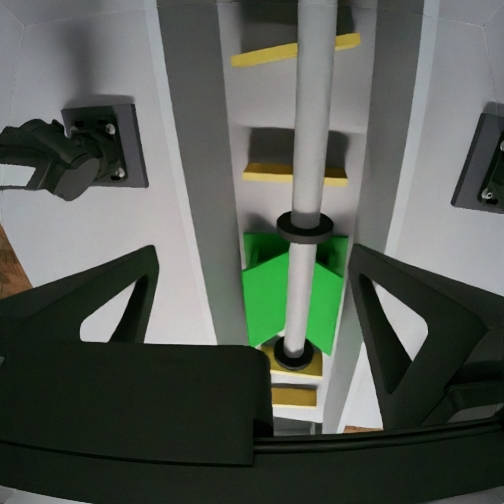

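{"op": "execute_actions", "data": {
  "actions": [
    {"arm3":{"joints":{"joint1_rad":0.32,"joint6_rad":1.87}}}
  ],
  "cameras": []
}}

{"op": "execute_actions", "data": {
  "actions": [
    {"arm3":{"joints":{"joint2_rad":1.23,"joint3_rad":1.168,"joint4_rad":-1.485}}}
  ],
  "cameras": ["arm3_cam_wrist"]
}}

Scene clock: 268.27 s.
Joint torques (N m, as the arm reports them, + toward a larger angle): arm1=[ -0.26 -12.25   9.6    2.07  -0.26   0.3 ] | arm2=[0.19 4.04 9.67 1.77 0.   0.02] | arm3=[-0.36 -7.58 12.17 -0.18  0.06 -0.01] | arm4=[  1.37 -31.21  14.46   0.69   0.13   0.06]
Motor temperatures (°C, as the motors report them): arm1=[31 33 43 29 28 32] | arm2=[30 32 37 32 31 28] | arm3=[30 31 38 31 32 31] | arm4=[31 38 51 31 28 28]
arm1.joint_positions: joint1_rad=+1.018 joint2_rad=+1.826 joint3_rad=+1.862 joint4_rad=-1.301 joint5_rad=+0.004 joint6_rad=-0.568 gripper_m=+0.024
arm1.joint_status: not commanded
arm1.hand: x=-0.1005 y=+0.0109 z=+1.0255 quat_wxyz=(-0.129, +0.004, -0.988, +0.086) (m; scene frame)
arm2.joint_positions: joint1_rad=+0.685 joint2_rad=+0.546 joint3_rad=+1.423 joint4_rad=-1.244 joint5_rad=-0.134 joint6_rad=+0.117 gripper_m=+0.094
arm2.joint_status: not commanded
arm2.hand: x=-0.7876 y=-0.2041 z=+1.3592 quat_wxyz=(-0.171, +0.736, -0.369, -0.541) (m; scene frame)
arm3.joint_positions: joint1_rad=+0.313 joint2_rad=+1.174 joint3_rad=+1.460 joint4_rad=-1.666 joint5_rad=+0.001 joint6_rad=+1.861 gripper_m=+0.090
arm3.joint_status: all done
arm3.hand: x=+0.7343 y=+0.0095 z=+1.1391 quat_wxyz=(-0.088, -0.996, +0.007, -0.028) (m; scene frame)
arm4.joint_positions: joint1_rad=+0.941 joint2_rad=+1.914 joint3_rad=+1.995 joint4_rad=-1.581 joint5_rad=-0.005 joint6_rad=-0.672 gripper_m=+0.023
arm4.joint_status: not commanded
arm4.hand: x=+0.1482 y=+0.0133 z=+1.0142 quat_wxyz=(-0.018, +0.999, +0.018, -0.030) (m; scene frame)
pictures: none
No camera images: the call's "cameras" was empty. Leave "cameras" out to get every camera's image.

Scene clock: 269.30 s.
Joint torques (N m, as the arm reports them, + toward a larger angle): arm1=[ -0.26 -12.26   9.61   2.07  -0.26   0.3 ] | arm2=[ 0.21  4.01  9.58  1.83 -0.02  0.  ] | arm3=[-0.19 -8.66 10.06  0.76  0.06  0.02] | arm4=[  1.35 -31.22  14.48   0.71   0.13   0.06]
Motor temperatures (°C, as the motors report them): arm1=[31 33 43 29 28 32] | arm2=[30 32 37 32 31 28] | arm3=[30 31 38 31 32 31] | arm4=[31 38 52 31 28 28]
arm1.joint_positions: joint1_rad=+1.018 joint2_rad=+1.826 joint3_rad=+1.862 joint4_rad=-1.301 joint5_rad=+0.004 joint6_rad=-0.568 gripper_m=+0.024
arm1.joint_status: not commanded
arm1.hand: x=-0.1005 y=+0.0109 z=+1.0255 quat_wxyz=(-0.129, +0.004, -0.988, +0.086) (m; scene frame)
arm2.joint_positions: joint1_rad=+0.685 joint2_rad=+0.546 joint3_rad=+1.423 joint4_rad=-1.244 joint5_rad=-0.134 joint6_rad=+0.117 gripper_m=+0.094
arm2.joint_status: not commanded
arm2.hand: x=-0.7876 y=-0.2041 z=+1.3592 quat_wxyz=(-0.171, +0.736, -0.369, -0.541) (m; scene frame)
arm3.joint_positions: joint1_rad=+0.313 joint2_rad=+1.236 joint3_rad=+1.156 joint4_rad=-1.502 joint5_rad=+0.001 joint6_rad=+1.861 gripper_m=+0.090
arm3.joint_status: all done
arm3.hand: x=+0.7316 y=+0.0216 z=+1.0004 quat_wxyz=(+0.009, -1.000, +0.007, +0.000) (m; scene frame)
arm4.joint_positions: joint1_rad=+0.941 joint2_rad=+1.914 joint3_rad=+1.995 joint4_rad=-1.581 joint5_rad=-0.005 joint6_rad=-0.672 gripper_m=+0.023
arm4.joint_status: not commanded
arm4.hand: x=+0.1482 y=+0.0133 z=+1.0142 quat_wxyz=(-0.018, +0.999, +0.018, -0.030) (m; scene frame)
pictures: arm3_cam_wrist
Images, in order (width x height): arm3_cam_wrist 504x504.

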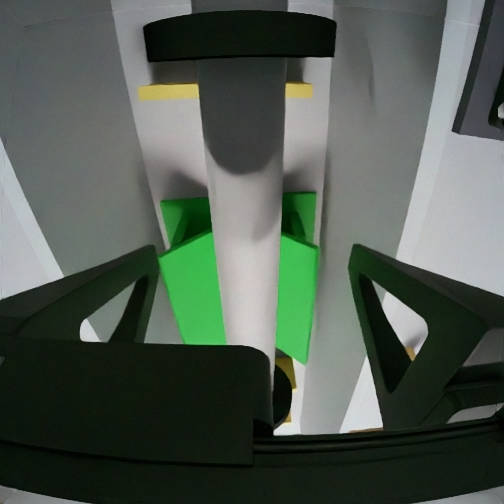

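{"op": "execute_actions", "data": {
  "actions": [
    {"arm3":{"joints":{"gripper_m":0}}}
  ],
  "cameras": []
}}

{"op": "execute_actions", "data": {
  "actions": [
    {"arm3":{"joints":{"joint2_rad":1.21,"joint3_rad":1.22}},"arm1":{"joints":{"joint2_rad":1.79,"joint3_rad":1.93}},"arm4":{"joints":{"joint2_rad":1.91,"joint3_rad":2.02}}}
  ],
  "cameras": []
}}

{"op": "execute_actions", "data": {
  "actions": [
    {"arm4":{"joints":{"gripper_m":0.09}}}
  ],
  "cameras": []
}}

{"op": "execute_actions", "data": {
  "actions": [
    {"arm4":{"joints":{"joint2_rad":1.4}}}
  ],
  "cameras": ["arm3_cam_wrist"]
}}

Scene clock: 275.90 s.
Joint torques (N m, as the arm reports them, + toward a larger angle): arm1=[ -0.25 -12.23   9.59   2.09  -0.29   0.31] | arm2=[-0.01  4.02  9.63  1.83 -0.04  0.01] | arm3=[-0.11 -9.2   9.76  0.5   0.08  0.01] | arm4=[  1.47 -31.25  14.49   0.65   0.11   0.08]
Motor temperatures (°C, as the motors report them): arm1=[31 33 43 29 28 32] | arm2=[30 32 37 32 31 28] | arm3=[30 31 38 31 32 31] | arm4=[31 38 53 31 28 28]
arm1.joint_positions: joint1_rad=+1.018 joint2_rad=+1.826 joint3_rad=+1.862 joint4_rad=-1.301 joint5_rad=+0.005 joint6_rad=-0.570 gripper_m=+0.024
arm1.joint_status: not commanded
arm1.hand: x=-0.1006 y=+0.0107 z=+1.0255 quat_wxyz=(-0.129, +0.004, -0.988, +0.086) (m; scene frame)
arm2.joint_positions: joint1_rad=+0.685 joint2_rad=+0.546 joint3_rad=+1.423 joint4_rad=-1.244 joint5_rad=-0.134 joint6_rad=+0.117 gripper_m=+0.094
arm2.joint_status: not commanded
arm2.hand: x=-0.7876 y=-0.2041 z=+1.3592 quat_wxyz=(-0.171, +0.736, -0.369, -0.541) (m; scene frame)
arm3.joint_positions: joint1_rad=+0.313 joint2_rad=+1.236 joint3_rad=+1.156 joint4_rad=-1.499 joint5_rad=+0.001 joint6_rad=+1.859 gripper_m=+0.024
arm3.joint_status: gripper_m off_target (ended at +0.024, target +0.000)
arm3.hand: x=+0.7316 y=+0.0210 z=+1.0004 quat_wxyz=(+0.008, -1.000, +0.005, +0.000) (m; scene frame)
arm4.joint_positions: joint1_rad=+0.941 joint2_rad=+1.914 joint3_rad=+1.995 joint4_rad=-1.580 joint5_rad=-0.005 joint6_rad=-0.673 gripper_m=+0.023
arm4.joint_status: not commanded
arm4.hand: x=+0.1480 y=+0.0135 z=+1.0143 quat_wxyz=(-0.019, +0.999, +0.019, -0.030) (m; scene frame)
pictures: none
No camera images: the call's "cameras" was empty. Leave "cameras" out to get every camera's image.

Scene clock: 276.53 s.
Joint torques (N m, as the arm reports them, + toward a larger angle): arm1=[ -0.23 -15.07  14.57   2.13  -0.32   0.31] | arm2=[ 0.2   4.08  9.61  1.84 -0.01  0.01] | arm3=[-1.25 -9.92 14.14  0.77 -0.07  0.09] | arm4=[  1.41 -23.73  10.21   0.66   0.1    0.08]
Motor temperatures (°C, as the motors report them): arm1=[31 33 43 29 28 32] | arm2=[30 32 37 32 31 28] | arm3=[30 31 38 31 32 31] | arm4=[31 38 53 31 28 28]
arm1.joint_positions: joint1_rad=+1.018 joint2_rad=+1.823 joint3_rad=+1.862 joint4_rad=-1.303 joint5_rad=+0.005 joint6_rad=-0.570 gripper_m=+0.024
arm1.joint_status: all done
arm1.hand: x=-0.1012 y=+0.0111 z=+1.0270 quat_wxyz=(-0.129, +0.004, -0.988, +0.087) (m; scene frame)
arm2.joint_positions: joint1_rad=+0.685 joint2_rad=+0.546 joint3_rad=+1.423 joint4_rad=-1.244 joint5_rad=-0.134 joint6_rad=+0.117 gripper_m=+0.094
arm2.joint_status: not commanded
arm2.hand: x=-0.7876 y=-0.2041 z=+1.3592 quat_wxyz=(-0.171, +0.736, -0.369, -0.541) (m; scene frame)
arm3.joint_positions: joint1_rad=+0.313 joint2_rad=+1.236 joint3_rad=+1.156 joint4_rad=-1.499 joint5_rad=+0.005 joint6_rad=+1.859 gripper_m=+0.024
arm3.joint_status: all done
arm3.hand: x=+0.7311 y=+0.0208 z=+1.0004 quat_wxyz=(+0.007, -1.000, +0.005, +0.002) (m; scene frame)
arm4.joint_positions: joint1_rad=+0.941 joint2_rad=+1.921 joint3_rad=+1.995 joint4_rad=-1.580 joint5_rad=-0.005 joint6_rad=-0.673 gripper_m=+0.023
arm4.joint_status: all done
arm4.hand: x=+0.1474 y=+0.0139 z=+1.0104 quat_wxyz=(-0.017, +0.999, +0.019, -0.028) (m; scene frame)
pictures: none
No camera images: the call's "cameras" was empty. Leave "cameras" out to get every camera's image.

Scene clock: 277.23 s.
Joint torques (N m, as the arm reports them, + toward a larger angle): arm1=[ -0.25 -15.66  14.62   2.13  -0.28   0.31] | arm2=[0.1  4.22 9.59 1.83 0.02 0.01] | arm3=[ -0.8  -10.11  14.35   0.55   0.     0.  ] | arm4=[  1.45 -23.    10.21   0.68   0.02   0.08]
Motor temperatures (°C, as the motors report them): arm1=[31 33 43 29 28 32] | arm2=[30 32 37 32 31 28] | arm3=[30 31 38 31 32 31] | arm4=[31 38 52 31 28 28]
arm1.joint_positions: joint1_rad=+1.018 joint2_rad=+1.827 joint3_rad=+1.862 joint4_rad=-1.303 joint5_rad=+0.005 joint6_rad=-0.570 gripper_m=+0.024
arm1.joint_status: not commanded
arm1.hand: x=-0.1009 y=+0.0109 z=+1.0246 quat_wxyz=(-0.128, +0.004, -0.988, +0.086) (m; scene frame)
arm2.joint_positions: joint1_rad=+0.685 joint2_rad=+0.546 joint3_rad=+1.423 joint4_rad=-1.244 joint5_rad=-0.134 joint6_rad=+0.117 gripper_m=+0.094
arm2.joint_status: not commanded
arm2.hand: x=-0.7876 y=-0.2041 z=+1.3592 quat_wxyz=(-0.171, +0.736, -0.369, -0.541) (m; scene frame)
arm3.joint_positions: joint1_rad=+0.313 joint2_rad=+1.236 joint3_rad=+1.156 joint4_rad=-1.499 joint5_rad=+0.003 joint6_rad=+1.859 gripper_m=+0.024
arm3.joint_status: not commanded
arm3.hand: x=+0.7314 y=+0.0209 z=+1.0004 quat_wxyz=(+0.007, -1.000, +0.005, +0.001) (m; scene frame)
arm4.joint_positions: joint1_rad=+0.941 joint2_rad=+1.913 joint3_rad=+1.995 joint4_rad=-1.579 joint5_rad=-0.003 joint6_rad=-0.673 gripper_m=+0.090
arm4.joint_status: all done
arm4.hand: x=+0.1483 y=+0.0138 z=+1.0152 quat_wxyz=(-0.020, +0.999, +0.018, -0.031) (m; scene frame)
pictures: none
No camera images: the call's "cameras" was empty. Leave "cameras" out to get every camera's image.

Scene clock: 279.10 s.
Joint torques (N m, as the arm reports them, + toward a larger angle): arm1=[ -0.25 -15.7   14.57   2.16  -0.29   0.31] | arm2=[ 0.05  4.23  9.59  1.78 -0.02  0.  ] | arm3=[-0.15 -9.7  14.19  0.53  0.02  0.04] | arm4=[  1.38 -12.76   7.71   1.5    0.02   0.11]
Motor temperatures (°C, as the motors report them): arm1=[31 33 44 29 28 32] | arm2=[30 32 37 32 31 28] | arm3=[30 31 38 31 32 31] | arm4=[31 38 51 31 28 28]
arm1.joint_positions: joint1_rad=+1.018 joint2_rad=+1.827 joint3_rad=+1.862 joint4_rad=-1.303 joint5_rad=+0.005 joint6_rad=-0.570 gripper_m=+0.024
arm1.joint_status: not commanded
arm1.hand: x=-0.1008 y=+0.0109 z=+1.0246 quat_wxyz=(-0.128, +0.004, -0.988, +0.085) (m; scene frame)
arm2.joint_positions: joint1_rad=+0.685 joint2_rad=+0.546 joint3_rad=+1.423 joint4_rad=-1.244 joint5_rad=-0.134 joint6_rad=+0.117 gripper_m=+0.094
arm2.joint_status: not commanded
arm2.hand: x=-0.7876 y=-0.2041 z=+1.3592 quat_wxyz=(-0.171, +0.736, -0.369, -0.541) (m; scene frame)
arm3.joint_positions: joint1_rad=+0.313 joint2_rad=+1.236 joint3_rad=+1.156 joint4_rad=-1.499 joint5_rad=+0.003 joint6_rad=+1.859 gripper_m=+0.024
arm3.joint_status: not commanded
arm3.hand: x=+0.7314 y=+0.0209 z=+1.0004 quat_wxyz=(+0.007, -1.000, +0.005, +0.001) (m; scene frame)
arm4.joint_positions: joint1_rad=+0.941 joint2_rad=+1.403 joint3_rad=+2.021 joint4_rad=-1.578 joint5_rad=-0.002 joint6_rad=-0.673 gripper_m=+0.090
arm4.joint_status: all done
arm4.hand: x=+0.2559 y=-0.0648 z=+1.2997 quat_wxyz=(-0.181, +0.954, +0.018, -0.240) (m; scene frame)
pictures: arm3_cam_wrist
Images, in order (width x height): arm3_cam_wrist 504x504.

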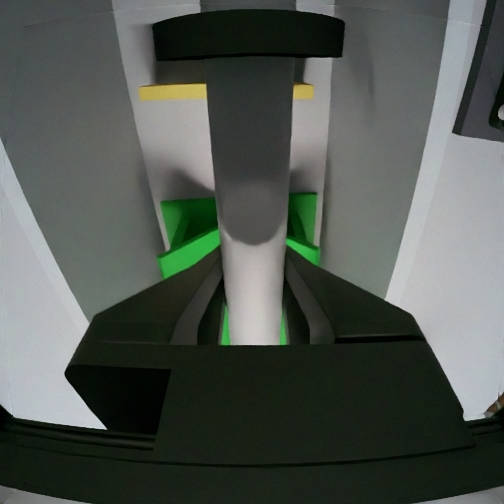

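{"op": "execute_actions", "data": {
  "actions": [
    {"arm3":{"joints":{"joint1_rad":-0.455,"joint2_rad":1.30,"joint3_rad":1.40,"joint4_rad":-1.585,"joint6_rad":1.09}},"arm1":{"joints":{"joint1_rad":0.67,"joint2_rad":1.40,"joint3_rad":1.465,"joint4_rad":-1.49,"joint6_rad":-0.915}},"arm4":{"joints":{"joint1_rad":1.5,"joint2_rad":0.6,"joint3_rad":1.4,"joint4_rad":-1.3}}}
  ],
  "cameras": ["cam_high"]
}}

Scene clock: 288.60 s.
Joint torques (N m, as the arm reports them, + toward a larger angle): arm1=[-0.15 -8.37 10.87  0.44  0.07  0.04] | arm2=[ 0.44  3.95  9.63  1.84 -0.02  0.02] | arm3=[ -2.07 -12.1   14.5   -0.6   -0.39  -0.22] | arm4=[2.2  2.13 6.43 2.39 0.03 0.13]
Motor temperatures (°C, as the motors report them): arm1=[31 34 45 29 28 32] | arm2=[30 32 37 32 31 28] | arm3=[30 31 40 31 32 31] | arm4=[31 36 48 31 28 28]
arm1.joint_positions: joint1_rad=+0.675 joint2_rad=+1.415 joint3_rad=+1.438 joint4_rad=-1.477 joint5_rad=-0.005 joint6_rad=-0.904 gripper_m=+0.024
arm1.joint_status: all done
arm1.hand: x=-0.3680 y=+0.0056 z=+1.0452 quat_wxyz=(-0.040, +0.000, -0.998, +0.047) (m; scene frame)
arm2.joint_positions: joint1_rad=+0.685 joint2_rad=+0.546 joint3_rad=+1.423 joint4_rad=-1.244 joint5_rad=-0.134 joint6_rad=+0.117 gripper_m=+0.094
arm2.joint_status: not commanded
arm2.hand: x=-0.7876 y=-0.2041 z=+1.3592 quat_wxyz=(-0.171, +0.736, -0.369, -0.541) (m; scene frame)
arm3.joint_positions: joint1_rad=-0.440 joint2_rad=+1.335 joint3_rad=+1.335 joint4_rad=-1.574 joint5_rad=+0.013 joint6_rad=+1.101 gripper_m=+0.024
arm3.joint_status: all done
arm3.hand: x=+0.4621 y=+0.0109 z=+1.0342 quat_wxyz=(+0.008, -1.000, +0.003, +0.003) (m; scene frame)
arm4.joint_positions: joint1_rad=+1.486 joint2_rad=+0.602 joint3_rad=+1.410 joint4_rad=-1.319 joint5_rad=-0.002 joint6_rad=-0.673 gripper_m=+0.090
arm4.joint_status: all done
arm4.hand: x=+0.4148 y=-0.3281 z=+1.3218 quat_wxyz=(-0.187, +0.826, +0.247, -0.470) (m; scene frame)
pictures: cam_high
Images, in order (width x height): cam_high 896x504.

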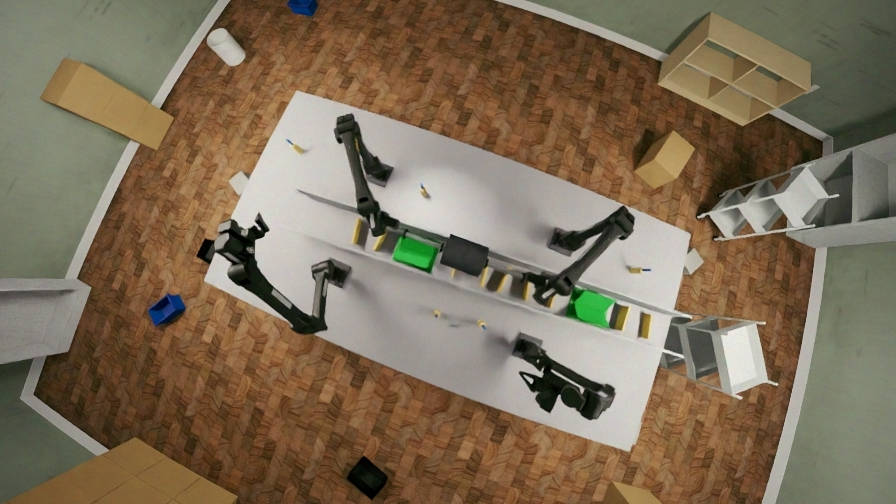

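{"op": "execute_actions", "data": {
  "actions": [
    {"arm3":{"joints":{"joint1_rad":-0.875,"joint2_rad":1.695,"joint3_rad":1.87,"joint4_rad":-1.55,"joint6_rad":0.67}},"arm1":{"joints":{"joint1_rad":0.03,"joint2_rad":1.267,"joint3_rad":1.333,"joint4_rad":-1.605,"joint6_rad":-1.555}},"arm2":{"joints":{"joint1_rad":1.3}}}
  ],
  "cameras": ["cam_high","arm1_cam_wrist","arm3_cam_wrist"]
}}

Scene clock: 297.70 s.
Joint torques (N m, as the arm reports them, + toward a larger angle): arm1=[-1.12 -7.37 10.5   0.15  0.03  0.12] | arm2=[ 0.68  4.01  9.64  1.77 -0.01  0.  ] | arm3=[ -0.31 -19.93  16.46   0.67  -0.57   0.28] | arm4=[2.16 1.93 6.46 2.36 0.03 0.14]
Motor temperatures (°C, as the motors report them): arm1=[31 33 45 29 28 32] | arm2=[30 32 37 32 31 28] | arm3=[30 32 41 31 32 31] | arm4=[31 35 45 31 28 28]
arm1.joint_positions: joint1_rad=+0.049 joint2_rad=+1.292 joint3_rad=+1.307 joint4_rad=-1.593 joint5_rad=-0.005 joint6_rad=-1.554 gripper_m=+0.024
arm1.joint_status: all done
arm1.hand: x=-0.6255 y=-0.0112 z=+1.0382 quat_wxyz=(-0.004, +0.012, -1.000, -0.001) (m; scene frame)
arm2.joint_positions: joint1_rad=+1.293 joint2_rad=+0.546 joint3_rad=+1.423 joint4_rad=-1.244 joint5_rad=-0.134 joint6_rad=+0.117 gripper_m=+0.094
arm2.joint_status: all done
arm2.hand: x=-0.8468 y=-0.3131 z=+1.3583 quat_wxyz=(+0.000, +0.814, -0.133, -0.566) (m; scene frame)
arm3.joint_positions: joint1_rad=-0.882 joint2_rad=+1.748 joint3_rad=+1.784 joint4_rad=-1.557 joint5_rad=+0.018 joint6_rad=+0.640 gripper_m=+0.024
arm3.joint_status: all done
arm3.hand: x=+0.2006 y=+0.0171 z=+1.0239 quat_wxyz=(-0.004, -1.000, -0.006, +0.023) (m; scene frame)
arm4.joint_positions: joint1_rad=+1.486 joint2_rad=+0.602 joint3_rad=+1.410 joint4_rad=-1.319 joint5_rad=-0.002 joint6_rad=-0.673 gripper_m=+0.090
arm4.joint_status: not commanded
arm4.hand: x=+0.4148 y=-0.3281 z=+1.3218 quat_wxyz=(-0.187, +0.826, +0.247, -0.470) (m; scene frame)
pictures: arm1_cam_wrist, arm3_cam_wrist, cam_high
Images, in order (width x height): arm1_cam_wrist 504x504, arm3_cam_wrist 504x504, cam_high 896x504.

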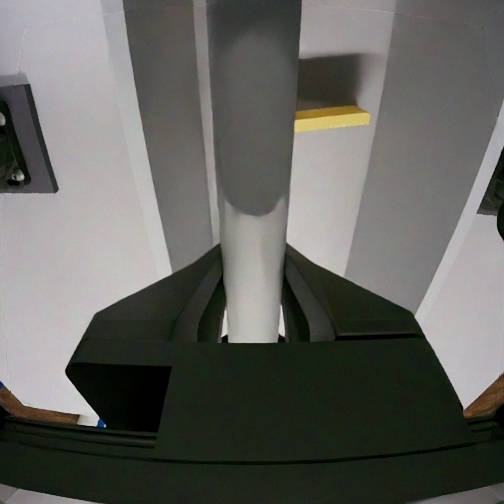

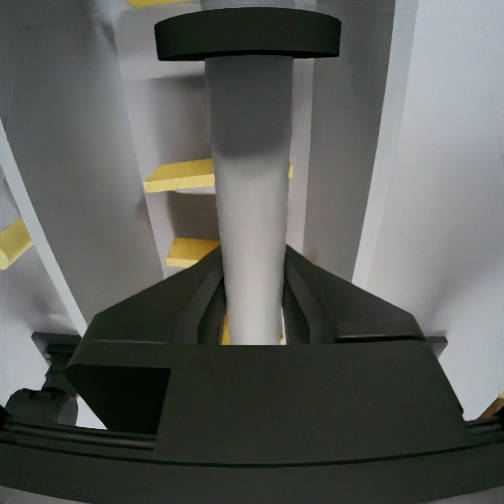

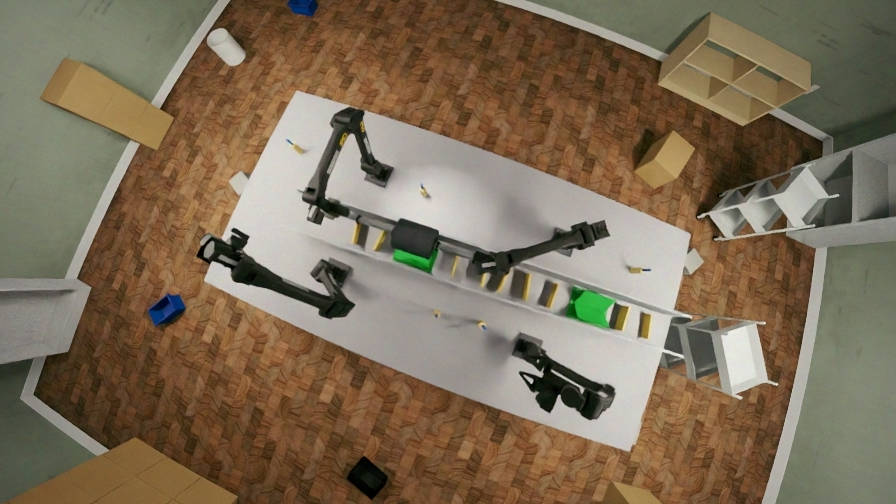

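{"op": "execute_actions", "data": {
  "actions": [
    {"arm3":{"joints":{"joint1_rad":-0.825,"joint2_rad":1.75,"joint3_rad":1.88,"joint4_rad":-1.505,"joint6_rad":0.70}},"arm1":{"joints":{"joint1_rad":0.03,"joint2_rad":1.365,"joint3_rad":1.325,"joint4_rad":-1.475,"joint6_rad":-1.56}}}
  ],
  "cameras": ["cam_high","arm1_cam_wrist","arm3_cam_wrist"]
}}

Scene clock: 307.53 s.
Joint torques (N m, as the arm reports them, + toward a larger angle): arm1=[-1.11 -8.99 10.66  0.49  0.38  0.17] | arm2=[ 0.81  3.85  9.63  1.8  -0.02  0.02] | arm3=[ -0.46 -20.34  16.74   1.03  -0.32   0.35] | arm4=[2.16 1.94 6.44 2.38 0.03 0.14]
Motor temperatures (°C, as the motors report them): arm1=[31 33 44 29 28 32] | arm2=[30 32 37 32 31 28] | arm3=[30 32 42 31 32 31] | arm4=[31 35 44 31 28 28]
arm1.joint_positions: joint1_rad=+0.049 joint2_rad=+1.394 joint3_rad=+1.298 joint4_rad=-1.469 joint5_rad=-0.013 joint6_rad=-1.565 gripper_m=+0.024
arm1.joint_status: all done
arm1.hand: x=-0.6223 y=-0.0519 z=+0.9979 quat_wxyz=(-0.008, +0.018, -1.000, +0.006) (m; scene frame)
arm2.joint_positions: joint1_rad=+1.293 joint2_rad=+0.546 joint3_rad=+1.423 joint4_rad=-1.244 joint5_rad=-0.134 joint6_rad=+0.117 gripper_m=+0.094
arm2.joint_status: not commanded
arm2.hand: x=-0.8468 y=-0.3131 z=+1.3583 quat_wxyz=(+0.000, +0.814, -0.133, -0.566) (m; scene frame)
arm3.joint_positions: joint1_rad=-0.839 joint2_rad=+1.797 joint3_rad=+1.791 joint4_rad=-1.520 joint5_rad=+0.011 joint6_rad=+0.666 gripper_m=+0.024
arm3.joint_status: all done
arm3.hand: x=+0.2031 y=-0.0124 z=+1.0005 quat_wxyz=(-0.006, -1.000, -0.014, +0.019) (m; scene frame)
arm4.joint_positions: joint1_rad=+1.486 joint2_rad=+0.602 joint3_rad=+1.410 joint4_rad=-1.319 joint5_rad=-0.002 joint6_rad=-0.673 gripper_m=+0.090
arm4.joint_status: not commanded
arm4.hand: x=+0.4148 y=-0.3281 z=+1.3218 quat_wxyz=(-0.187, +0.826, +0.247, -0.470) (m; scene frame)
pictures: arm1_cam_wrist, arm3_cam_wrist, cam_high
Images, in order (width x height): arm1_cam_wrist 504x504, arm3_cam_wrist 504x504, cam_high 896x504.

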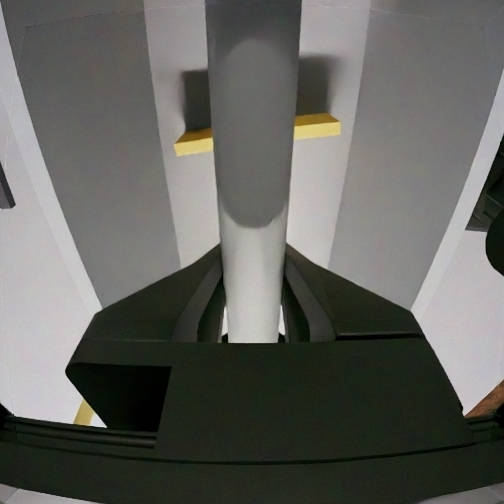

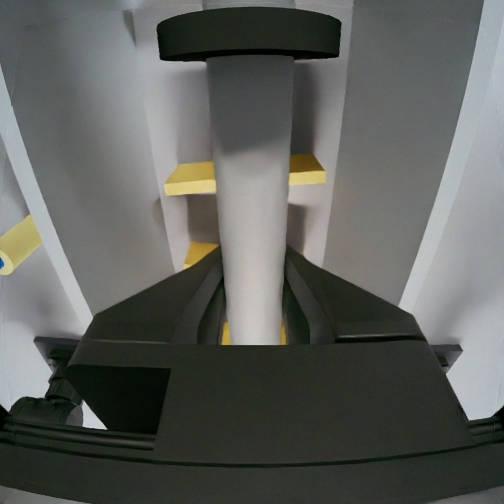

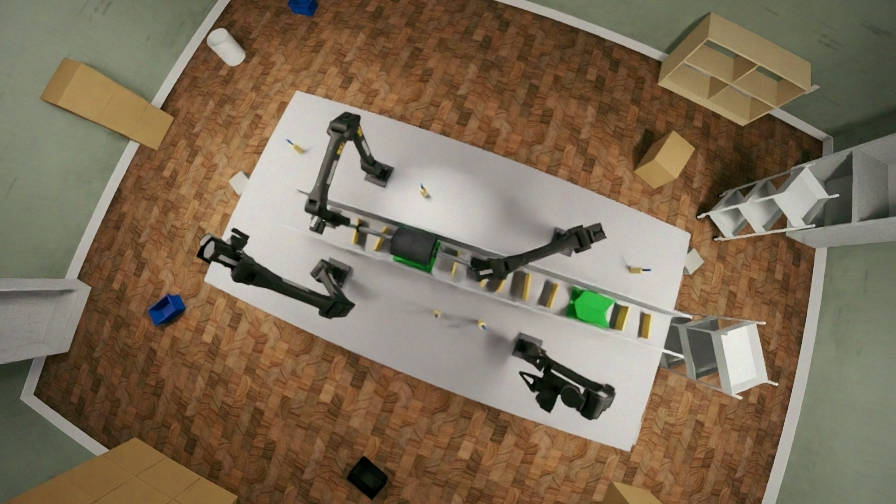

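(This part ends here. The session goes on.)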